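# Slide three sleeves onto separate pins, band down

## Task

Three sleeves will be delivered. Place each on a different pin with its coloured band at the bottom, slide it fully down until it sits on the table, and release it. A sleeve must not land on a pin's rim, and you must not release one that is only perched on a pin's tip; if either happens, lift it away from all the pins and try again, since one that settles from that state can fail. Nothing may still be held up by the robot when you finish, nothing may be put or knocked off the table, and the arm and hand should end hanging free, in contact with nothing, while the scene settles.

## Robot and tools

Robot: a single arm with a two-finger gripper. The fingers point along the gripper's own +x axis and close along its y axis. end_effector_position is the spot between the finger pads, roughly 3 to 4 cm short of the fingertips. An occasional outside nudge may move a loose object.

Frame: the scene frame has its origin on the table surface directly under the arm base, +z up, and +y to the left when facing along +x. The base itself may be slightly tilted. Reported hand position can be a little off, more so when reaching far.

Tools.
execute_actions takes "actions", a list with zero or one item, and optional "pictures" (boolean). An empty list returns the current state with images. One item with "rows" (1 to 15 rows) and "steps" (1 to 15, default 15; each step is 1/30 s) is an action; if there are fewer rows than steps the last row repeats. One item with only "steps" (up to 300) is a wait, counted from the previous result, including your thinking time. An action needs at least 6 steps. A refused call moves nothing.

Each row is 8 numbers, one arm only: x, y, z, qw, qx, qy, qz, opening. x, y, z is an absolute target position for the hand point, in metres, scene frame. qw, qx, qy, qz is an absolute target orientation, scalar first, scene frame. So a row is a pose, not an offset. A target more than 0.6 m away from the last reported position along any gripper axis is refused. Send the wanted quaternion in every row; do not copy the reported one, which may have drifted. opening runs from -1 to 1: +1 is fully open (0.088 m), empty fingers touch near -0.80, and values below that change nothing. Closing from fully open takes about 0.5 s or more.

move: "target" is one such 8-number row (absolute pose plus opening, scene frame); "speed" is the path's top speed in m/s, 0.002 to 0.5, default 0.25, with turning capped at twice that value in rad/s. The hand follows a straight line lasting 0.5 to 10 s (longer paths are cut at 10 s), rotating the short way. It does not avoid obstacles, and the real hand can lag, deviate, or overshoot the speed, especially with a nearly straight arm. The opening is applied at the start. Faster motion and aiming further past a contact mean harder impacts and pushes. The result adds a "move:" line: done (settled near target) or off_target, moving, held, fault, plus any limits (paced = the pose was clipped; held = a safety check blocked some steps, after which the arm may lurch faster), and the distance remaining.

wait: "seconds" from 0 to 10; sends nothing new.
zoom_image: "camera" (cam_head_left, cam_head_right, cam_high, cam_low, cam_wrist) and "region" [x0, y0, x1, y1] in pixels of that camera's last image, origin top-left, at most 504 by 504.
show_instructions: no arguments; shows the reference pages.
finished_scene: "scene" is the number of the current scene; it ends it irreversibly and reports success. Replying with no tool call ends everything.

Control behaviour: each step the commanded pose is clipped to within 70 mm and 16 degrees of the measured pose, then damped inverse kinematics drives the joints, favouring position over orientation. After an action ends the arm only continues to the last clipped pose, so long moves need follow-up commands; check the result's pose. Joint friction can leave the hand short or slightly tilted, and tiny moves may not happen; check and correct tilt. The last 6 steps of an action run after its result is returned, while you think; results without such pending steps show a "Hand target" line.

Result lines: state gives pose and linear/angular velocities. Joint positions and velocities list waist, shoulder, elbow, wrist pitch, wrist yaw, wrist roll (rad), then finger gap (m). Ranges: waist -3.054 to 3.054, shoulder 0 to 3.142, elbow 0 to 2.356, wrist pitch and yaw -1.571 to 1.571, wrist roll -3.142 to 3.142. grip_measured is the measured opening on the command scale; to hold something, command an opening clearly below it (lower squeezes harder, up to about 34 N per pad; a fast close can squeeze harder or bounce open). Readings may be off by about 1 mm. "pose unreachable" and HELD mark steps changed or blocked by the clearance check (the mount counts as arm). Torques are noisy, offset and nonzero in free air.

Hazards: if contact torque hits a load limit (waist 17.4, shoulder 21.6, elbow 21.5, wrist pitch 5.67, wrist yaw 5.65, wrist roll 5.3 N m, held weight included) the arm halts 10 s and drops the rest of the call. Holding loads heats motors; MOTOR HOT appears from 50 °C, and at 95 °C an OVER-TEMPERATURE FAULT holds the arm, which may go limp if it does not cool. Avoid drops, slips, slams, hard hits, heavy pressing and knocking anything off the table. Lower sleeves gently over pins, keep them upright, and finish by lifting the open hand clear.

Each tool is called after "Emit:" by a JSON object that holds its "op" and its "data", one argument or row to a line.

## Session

Emit:
{"op": "show_instructions", "data": {

}}

Emit:
{"op": "execute_actions", "data": {
  "actions": []
}}

Reference images for this scene: manual page 1, manual page 2, manual page 3, manual page 4.

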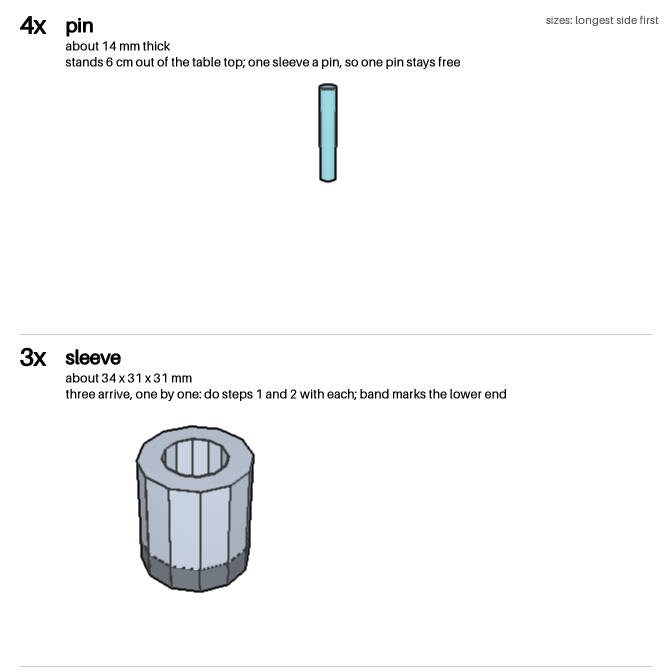

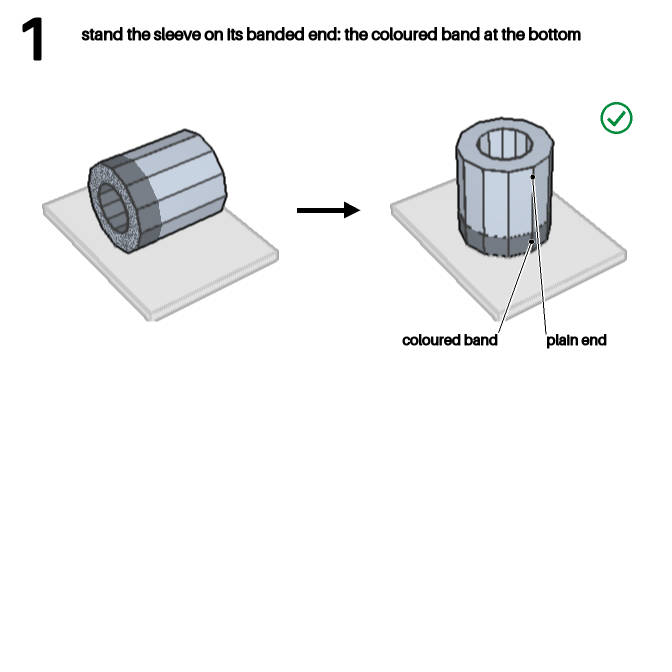

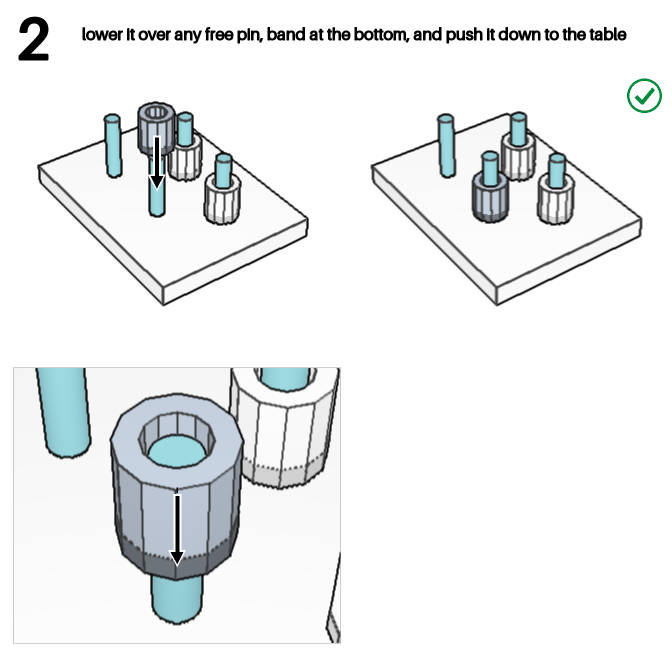

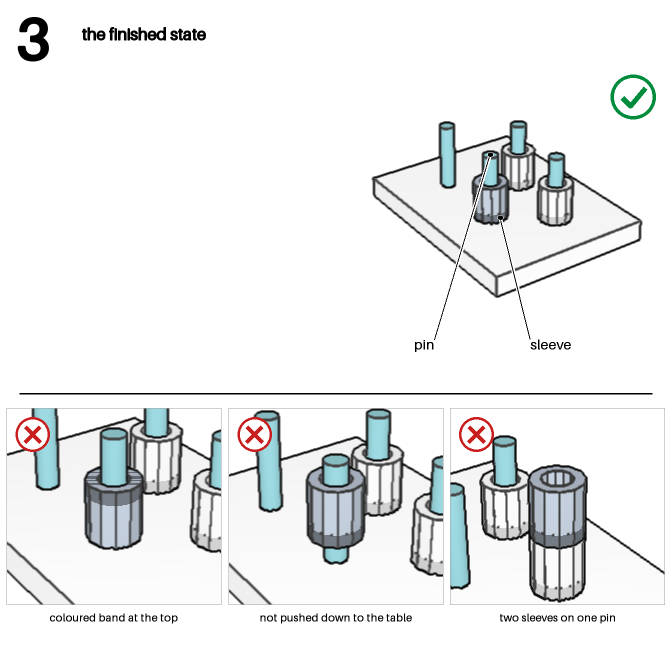

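Scene clock: 0.00 s of 4600.00 s.
end_effector_position=(+0.1047, +0.0706, +0.2598) grip_measured=+0.838 end_effector_quat_wxyz=(+0.320, -0.147, +0.933, -0.080) end_effector_velocity=(-0.002, +0.000, +0.002) end_effector_angular_velocity=(+0.006, +0.011, -0.004)
Joint positions: [ 0.632  1.944  0.949 -1.512 -0.081  0.326  0.08 ]
Joint velocities: [-0.002 -0.002 -0.002 -0.007 -0.007 -0.007 -0.   ]
Joint torques (N m, as the arm reports them, + toward a larger angle): no reading
Motor temperatures (°C, as the motors report them): [24 27 24 25 23 24]
Heat: hottest shoulder 27 °C (+0.0 °C/min).
Hand target: +0.105, +0.071, +0.260; +0.320, -0.147, +0.933, -0.080

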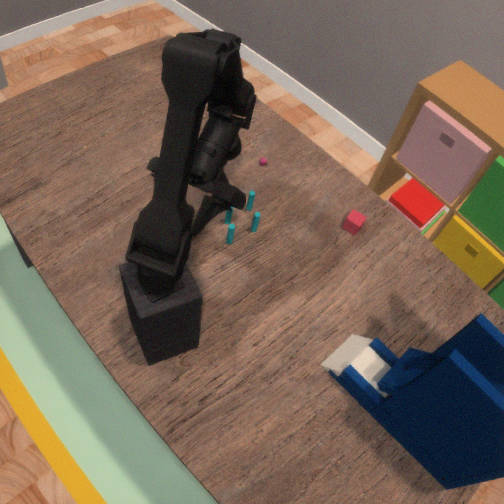

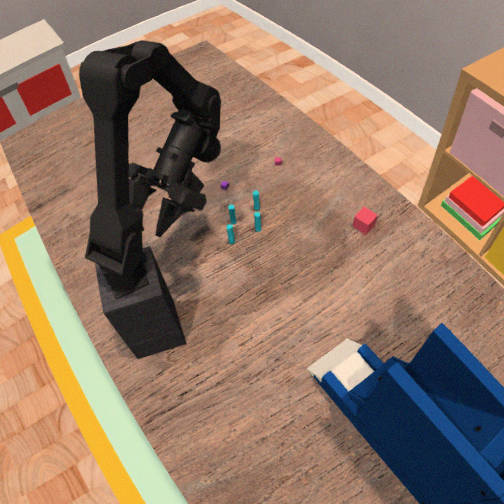

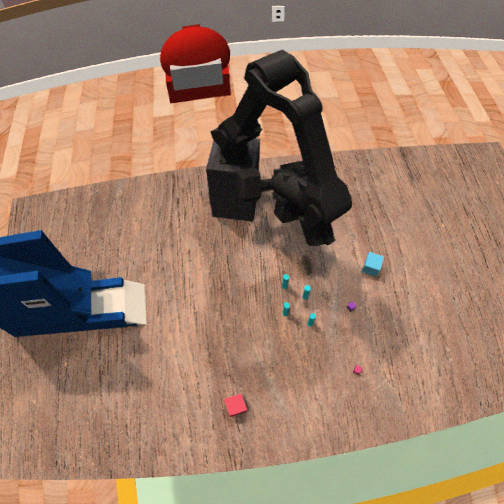

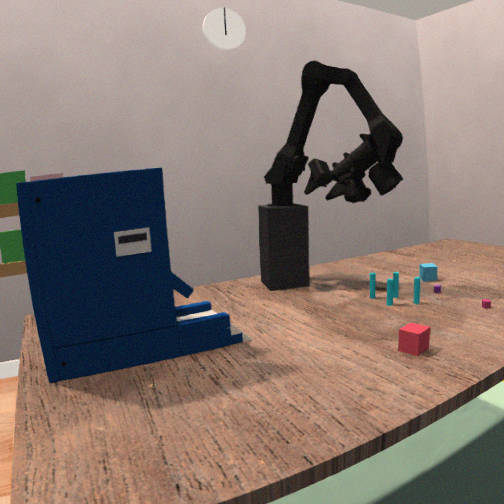

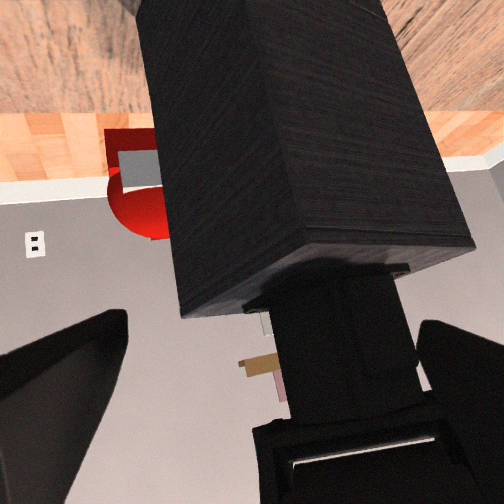

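Same pin layout. Wait for the first sleeve.

Emit:
{"op": "wait", "data": {
  "seconds": 4
}}

Scene clock: 4.07 s of 4600.00 s.
end_effector_position=(+0.1048, +0.0706, +0.2597) grip_measured=+0.838 end_effector_quat_wxyz=(+0.320, -0.147, +0.933, -0.080) end_effector_velocity=(-0.003, +0.002, +0.002) end_effector_angular_velocity=(+0.013, +0.014, -0.016)
Joint positions: [ 0.632  1.944  0.949 -1.512 -0.081  0.326  0.08 ]
Joint velocities: [-0.002 -0.002 -0.002 -0.007 -0.022 -0.007  0.   ]
Joint torques (N m, as the arm reports them, + toward a larger angle): [-0.15 -4.89  3.73 -1.56  0.    0.  ]
Motor temperatures (°C, as the motors report them): [24 27 24 25 23 24]
Heat: hottest shoulder 27 °C (+0.0 °C/min).
Hand target: +0.105, +0.071, +0.260; +0.320, -0.147, +0.933, -0.080
Kept back: nothing.
Steps of this call (steps 1 to 122: nothing new was sent). Readings (end_effector_position):
1: (+0.1047, +0.0706, +0.2598)
2: (+0.1047, +0.0706, +0.2598)
4: (+0.1047, +0.0706, +0.2598)
8: (+0.1047, +0.0706, +0.2598)
122: the state above

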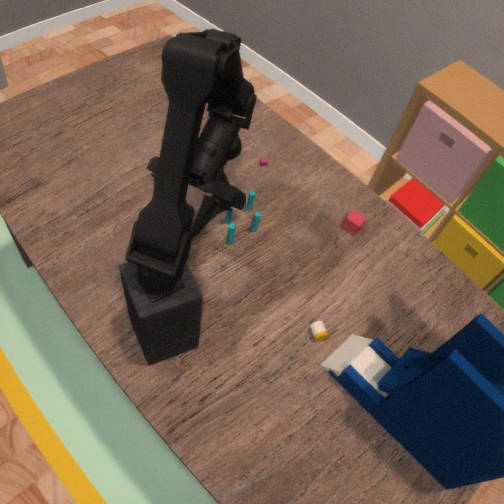

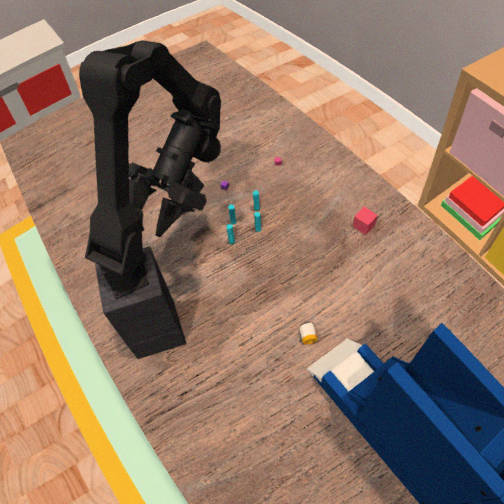

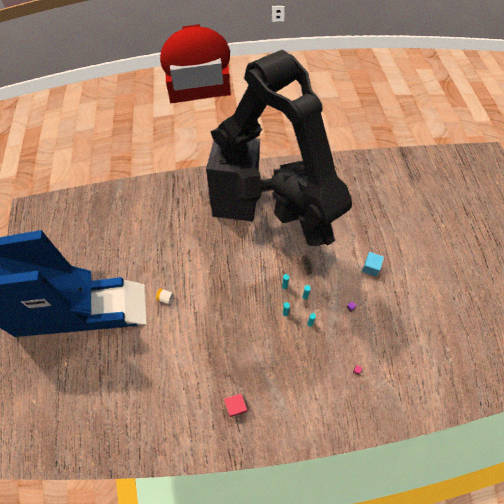

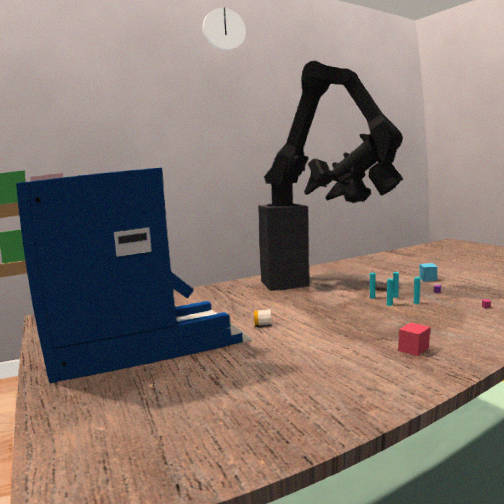

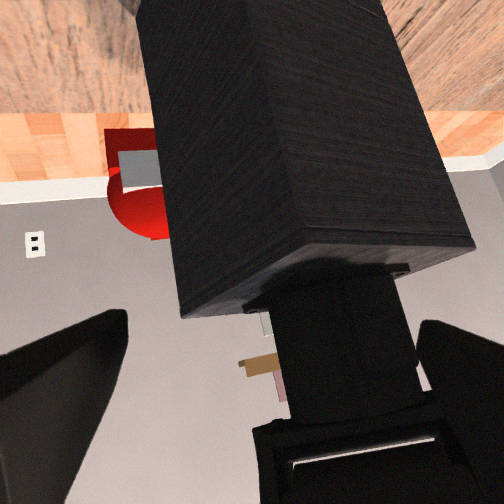

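Emit:
{"op": "zoom_image", "data": {
  "camera": "cam_high",
  "region": [120,260,200,340]
}}

Region (120, 260, 200, 340) of cam_high's 504x504 image, scaled by 6.300, with more detail than that image has.

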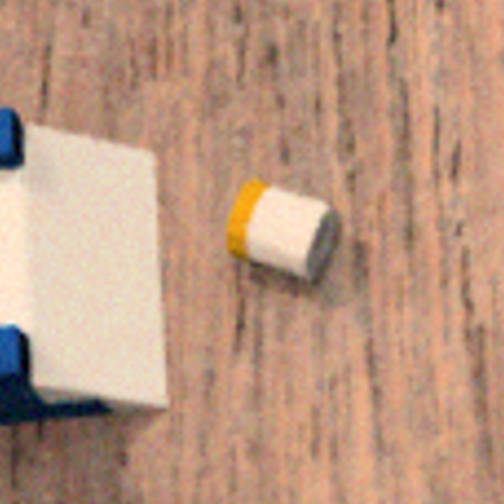

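Emit:
{"op": "move", "data": {
  "target": [0.266,-0.199,0.10,0.4308,-0.4395,0.7462,0.2538,0.4],
  "speed": 0.3
}}

Scene clock: 6.93 s of 4600.00 s.
end_effector_position=(+0.2661, -0.1970, +0.1037) grip_measured=+0.400 end_effector_quat_wxyz=(+0.427, -0.439, +0.750, +0.248) end_effector_velocity=(-0.000, +0.001, -0.003) end_effector_angular_velocity=(+0.025, -0.001, +0.010)
Joint positions: [-0.262  2.32   1.073 -0.388  0.5   -1.448  0.059]
Joint velocities: [-0.007  0.002 -0.002  0.007 -0.022 -0.022 -0.   ]
Joint torques (N m, as the arm reports them, + toward a larger angle): [-0.6  -6.23  4.88  0.21  0.1  -0.2 ]
Motor temperatures (°C, as the motors report them): [24 28 24 25 23 24]
Heat: hottest shoulder 28 °C (+8.7 °C/min).
Hand target: +0.267, -0.198, +0.101; +0.428, -0.439, +0.749, +0.251
Off the commanded pose: 0.004 m, 1 deg.
Kept back: nothing.
move: done

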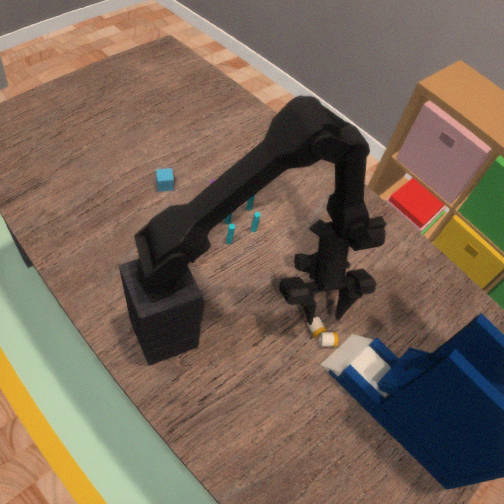

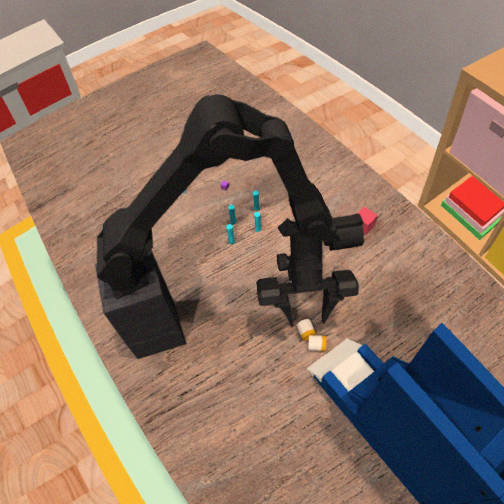

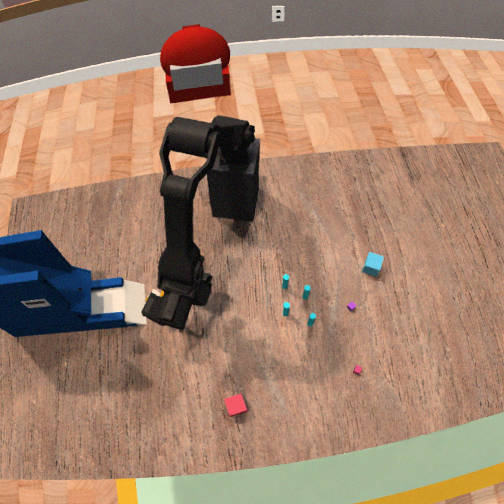

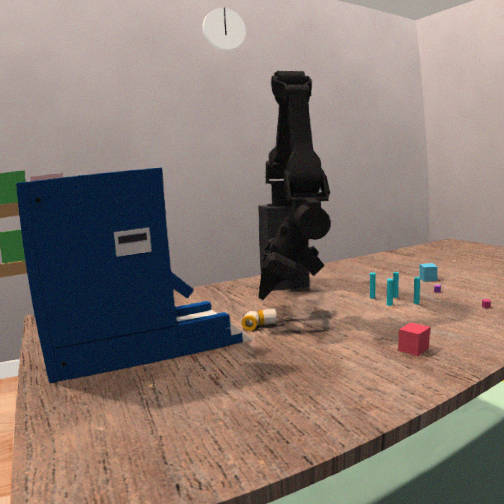

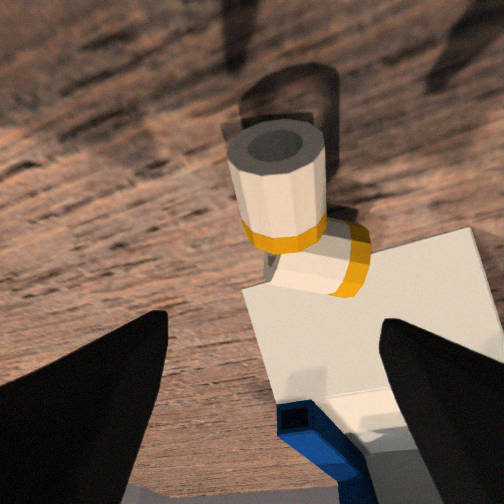

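Emit:
{"op": "wait", "data": {
  "seconds": 3
}}

Scene clock: 10.10 s of 4600.00 s.
end_effector_position=(+0.2661, -0.1973, +0.1034) grip_measured=+0.400 end_effector_quat_wxyz=(+0.427, -0.439, +0.750, +0.249) end_effector_velocity=(-0.005, +0.002, +0.000) end_effector_angular_velocity=(+0.014, +0.014, -0.010)
Joint positions: [-0.262  2.322  1.073 -0.387  0.5   -1.45   0.059]
Joint velocities: [-0.002 -0.002 -0.002 -0.022 -0.007  0.007  0.   ]
Joint torques (N m, as the arm reports them, + toward a larger angle): [-0.61 -6.36  4.9   0.22  0.11 -0.19]
Motor temperatures (°C, as the motors report them): [24 28 24 25 23 24]
Heat: hottest shoulder 28 °C (+5.9 °C/min).
Hand target: +0.267, -0.198, +0.101; +0.428, -0.439, +0.749, +0.251
Off the commanded pose: 0.004 m, 1 deg.
Kept back: nothing.
Steps of this call (steps 1 to 95: nothing new was sent). Readings (end_effector_position):
1: (+0.2661, -0.1972, +0.1037)
2: (+0.2661, -0.1972, +0.1036)
4: (+0.2661, -0.1971, +0.1036)
8: (+0.2662, -0.1973, +0.1035)
95: the state above

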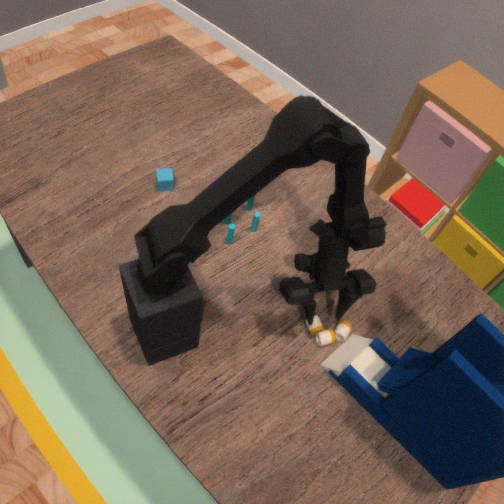

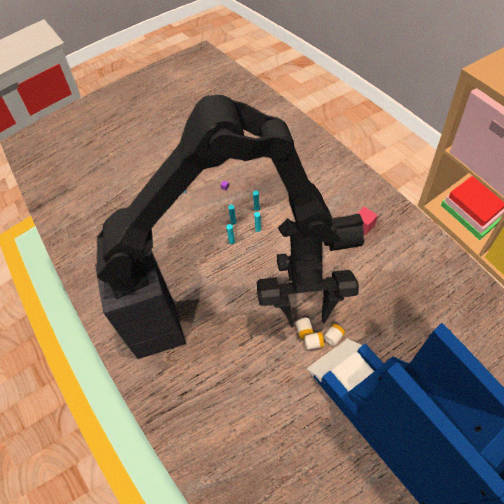

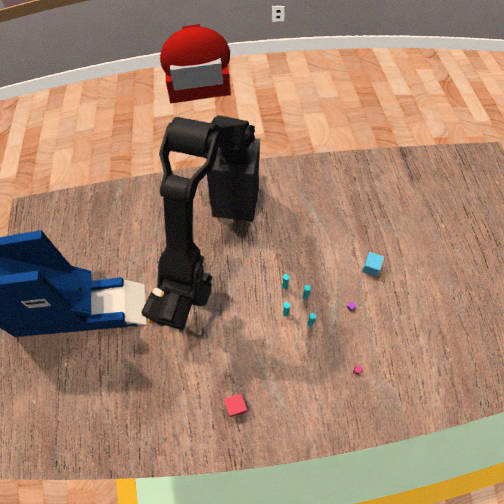

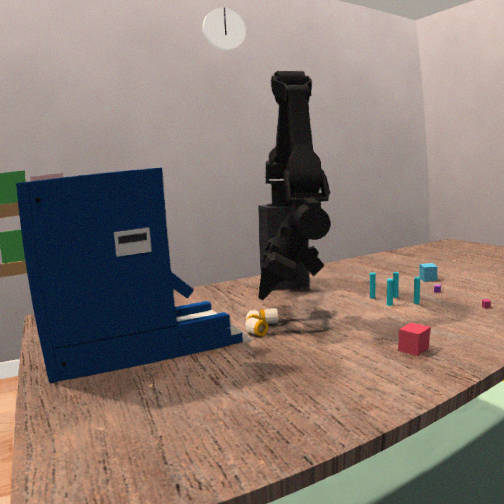

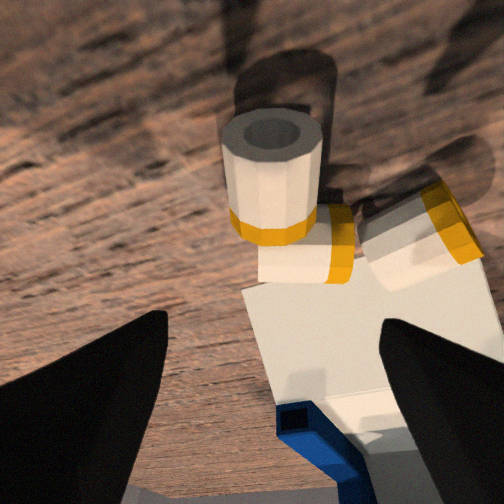

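Emit:
{"op": "move", "data": {
  "target": [0.265,-0.188,0.072,0.417,-0.478,0.7222,0.276,0.15],
  "speed": 0.1
}}

Scene clock: 11.27 s of 4600.00 s.
end_effector_position=(+0.2680, -0.1912, +0.0760) grip_measured=+0.150 end_effector_quat_wxyz=(+0.420, -0.478, +0.724, +0.267) end_effector_velocity=(+0.001, -0.002, +0.001) end_effector_angular_velocity=(-0.012, -0.010, +0.004)
Joint positions: [-0.242  2.385  1.018 -0.206  0.494 -1.54   0.046]
Joint velocities: [-0.002 -0.002 -0.007  0.022  0.007 -0.007  0.   ]
Joint torques (N m, as the arm reports them, + toward a larger angle): [-0.01 -6.21  3.08  0.31  0.11 -0.2 ]
Motor temperatures (°C, as the motors report them): [24 28 24 25 23 24]
Heat: hottest shoulder 28 °C (+5.3 °C/min).
Hand target: +0.265, -0.188, +0.072; +0.417, -0.478, +0.722, +0.276
Off the commanded pose: 0.006 m, 1 deg.
Kept back: nothing.
move: done

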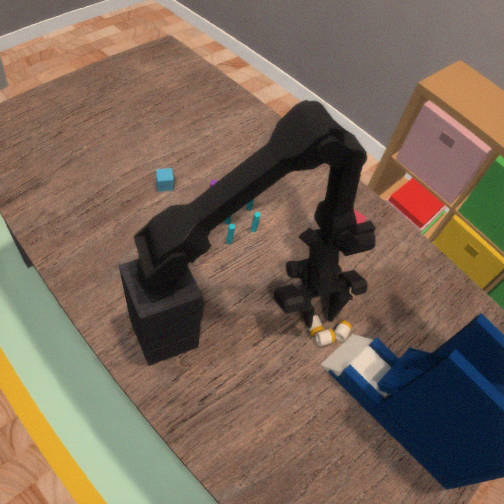

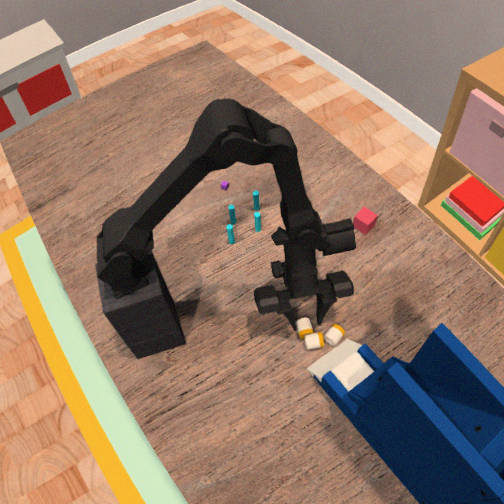

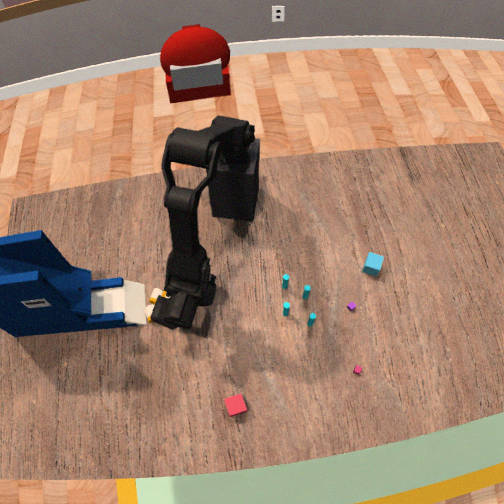

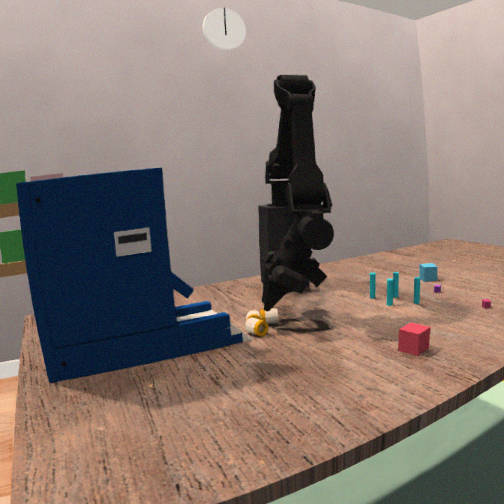

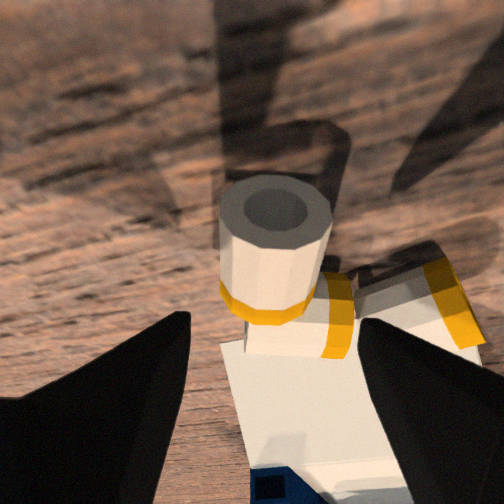

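Emit:
{"op": "move", "data": {
  "target": [0.265,-0.189,0.046,0.417,-0.478,0.7222,0.276,0.15],
  "speed": 0.06
}}

Scene clock: 12.37 s of 4600.00 s.
end_effector_position=(+0.2632, -0.1902, +0.0487) grip_measured=+0.150 end_effector_quat_wxyz=(+0.417, -0.476, +0.725, +0.272) end_effector_velocity=(+0.003, -0.001, -0.000) end_effector_angular_velocity=(+0.004, -0.008, -0.009)
Joint positions: [-0.242  2.481  1.032 -0.136  0.494 -1.542  0.046]
Joint velocities: [-0.002  0.002  0.012 -0.007 -0.007  0.007 -0.   ]
Joint torques (N m, as the arm reports them, + toward a larger angle): [ 0.02 -6.2   3.97  0.31  0.1  -0.2 ]
Motor temperatures (°C, as the motors report them): [24 28 24 25 23 24]
Heat: hottest shoulder 28 °C (+4.9 °C/min).
Hand target: +0.265, -0.189, +0.046; +0.417, -0.478, +0.722, +0.276
Off the commanded pose: 0.003 m, 1 deg.
Kept back: nothing.
move: done

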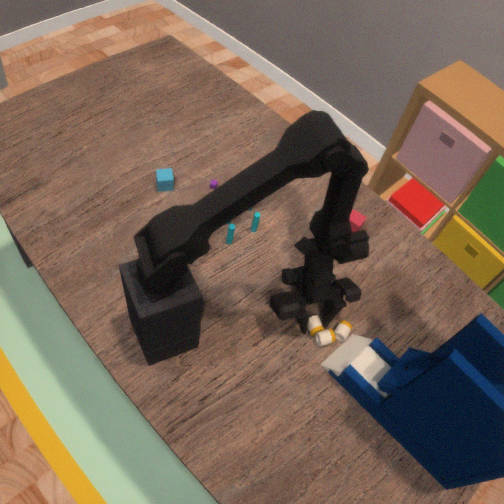

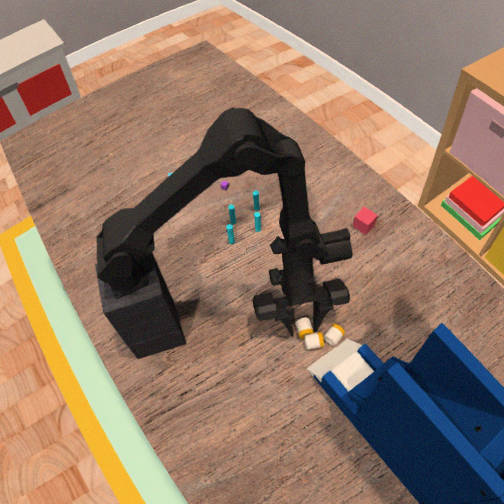

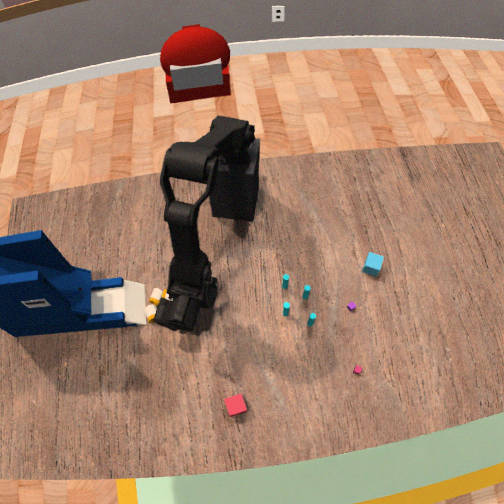

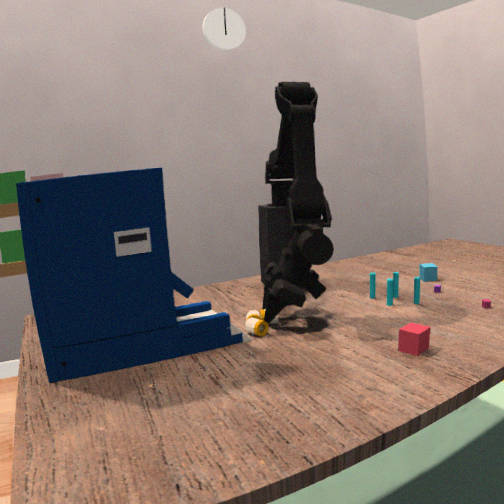

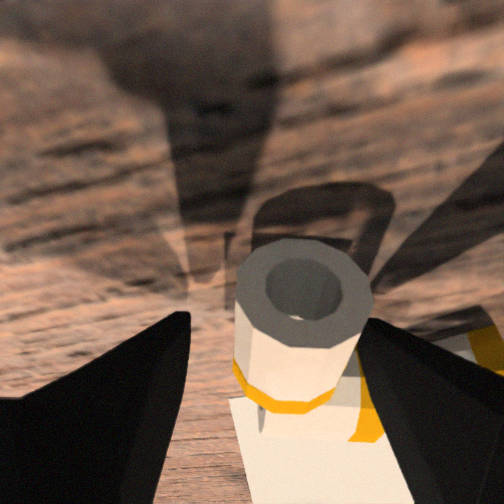

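Emit:
{"op": "move", "data": {
  "target": [0.268,-0.193,0.039,0.417,-0.478,0.7222,0.276,0.15],
  "speed": 0.04
}}

Emit:
{"op": "move", "data": {
  "target": [0.268,-0.193,0.039,0.417,-0.478,0.7222,0.276,-0.45]
}}

Scene clock: 13.40 s of 4600.00 s.
end_effector_position=(+0.2676, -0.1922, +0.0418) grip_measured=+0.150 end_effector_quat_wxyz=(+0.416, -0.478, +0.723, +0.273) end_effector_velocity=(-0.001, -0.001, -0.002) end_effector_angular_velocity=(+0.011, +0.007, -0.001)
Joint positions: [-0.242  2.512  1.059 -0.128  0.494 -1.55   0.046]
Joint velocities: [-0.007  0.007  0.007 -0.007 -0.007 -0.007 -0.   ]
Joint torques (N m, as the arm reports them, + toward a larger angle): [-0.58 -6.37  3.97  0.32  0.11 -0.21]
Motor temperatures (°C, as the motors report them): [24 29 24 25 23 24]
Heat: hottest shoulder 29 °C (+9.0 °C/min).
Hand target: +0.268, -0.193, +0.039; +0.417, -0.478, +0.722, +0.276
Off the commanded pose: 0.003 m, 0 deg.
Kept back: nothing.
move: done

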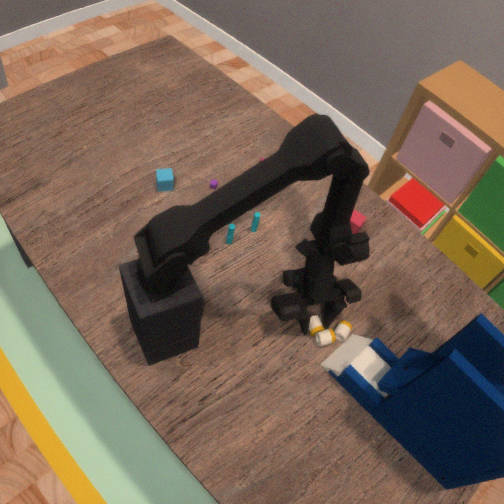

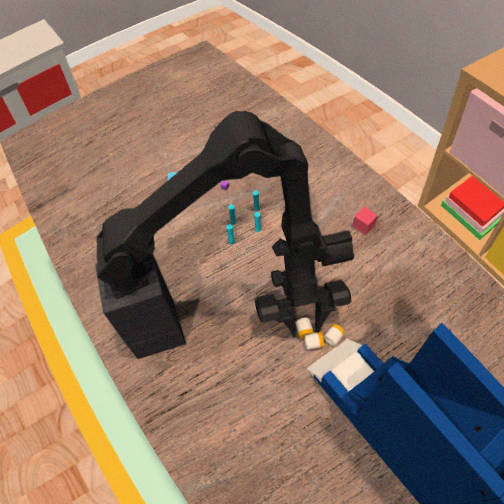

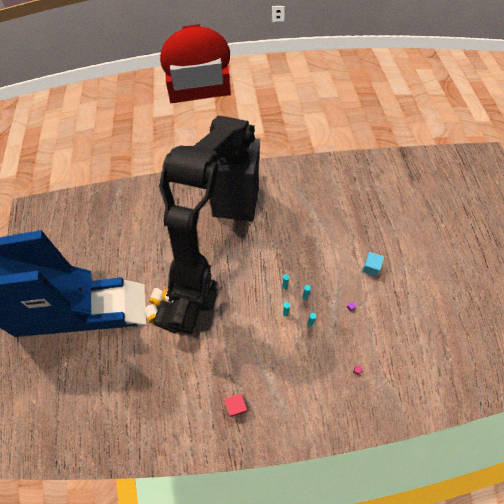

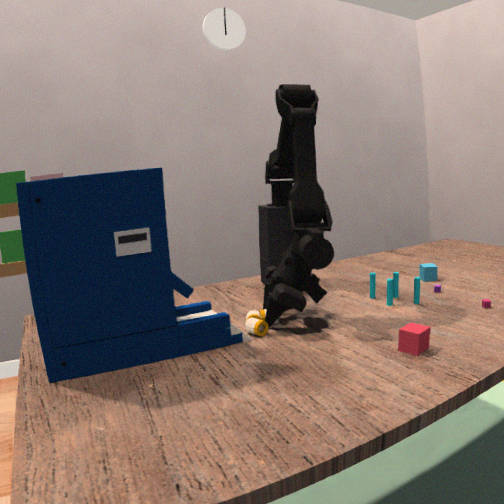

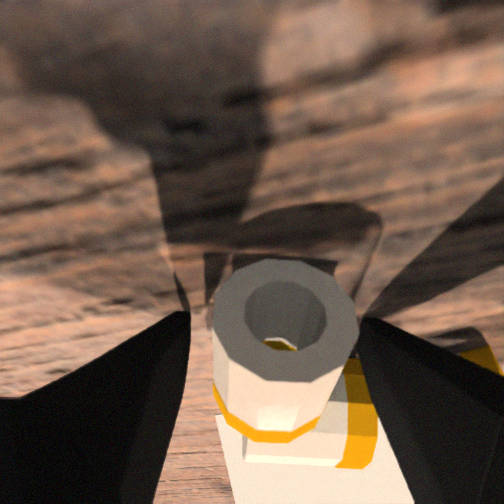

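Scene clock: 14.10 s of 4600.00 s.
end_effector_position=(+0.2678, -0.1923, +0.0416) grip_measured=-0.190 end_effector_quat_wxyz=(+0.417, -0.479, +0.723, +0.273) end_effector_velocity=(+0.000, -0.000, +0.001) end_effector_angular_velocity=(-0.002, +0.015, +0.021)
Joint positions: [-0.242  2.513  1.06  -0.127  0.494 -1.55   0.03 ]
Joint velocities: [ 0.002 -0.002  0.002 -0.007  0.007 -0.022 -0.   ]
Joint torques (N m, as the arm reports them, + toward a larger angle): [-0.58 -6.34  4.    0.33  0.12 -0.19]
Motor temperatures (°C, as the motors report them): [24 29 24 25 23 24]
Heat: hottest shoulder 29 °C (+8.5 °C/min).
Hand target: +0.268, -0.193, +0.039; +0.417, -0.478, +0.722, +0.276
Off the commanded pose: 0.003 m, 0 deg.
Kept back: nothing.
move: done

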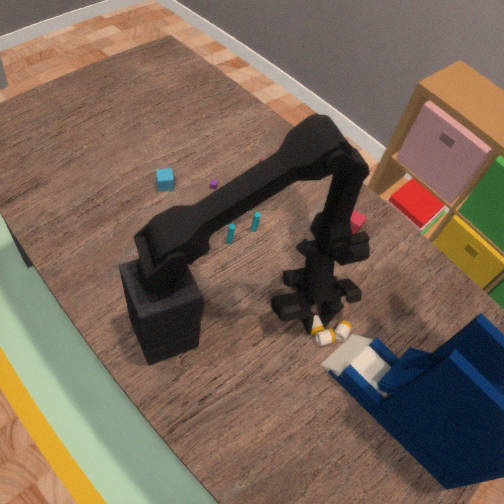

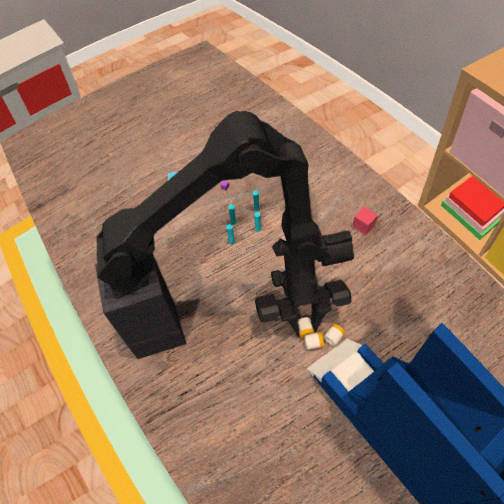

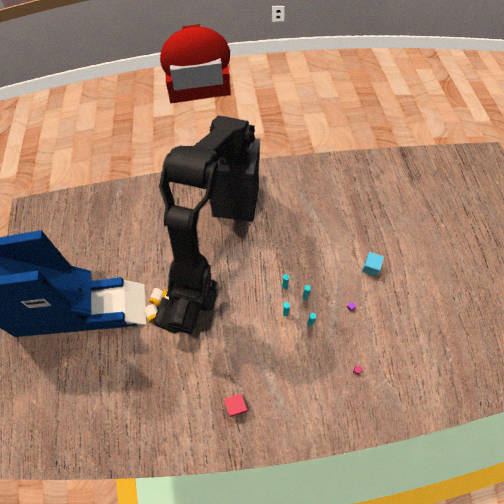

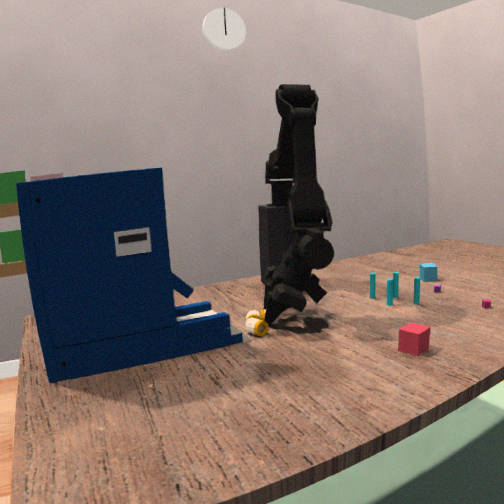

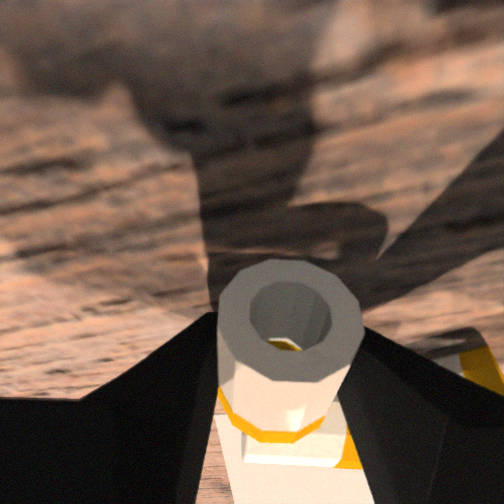

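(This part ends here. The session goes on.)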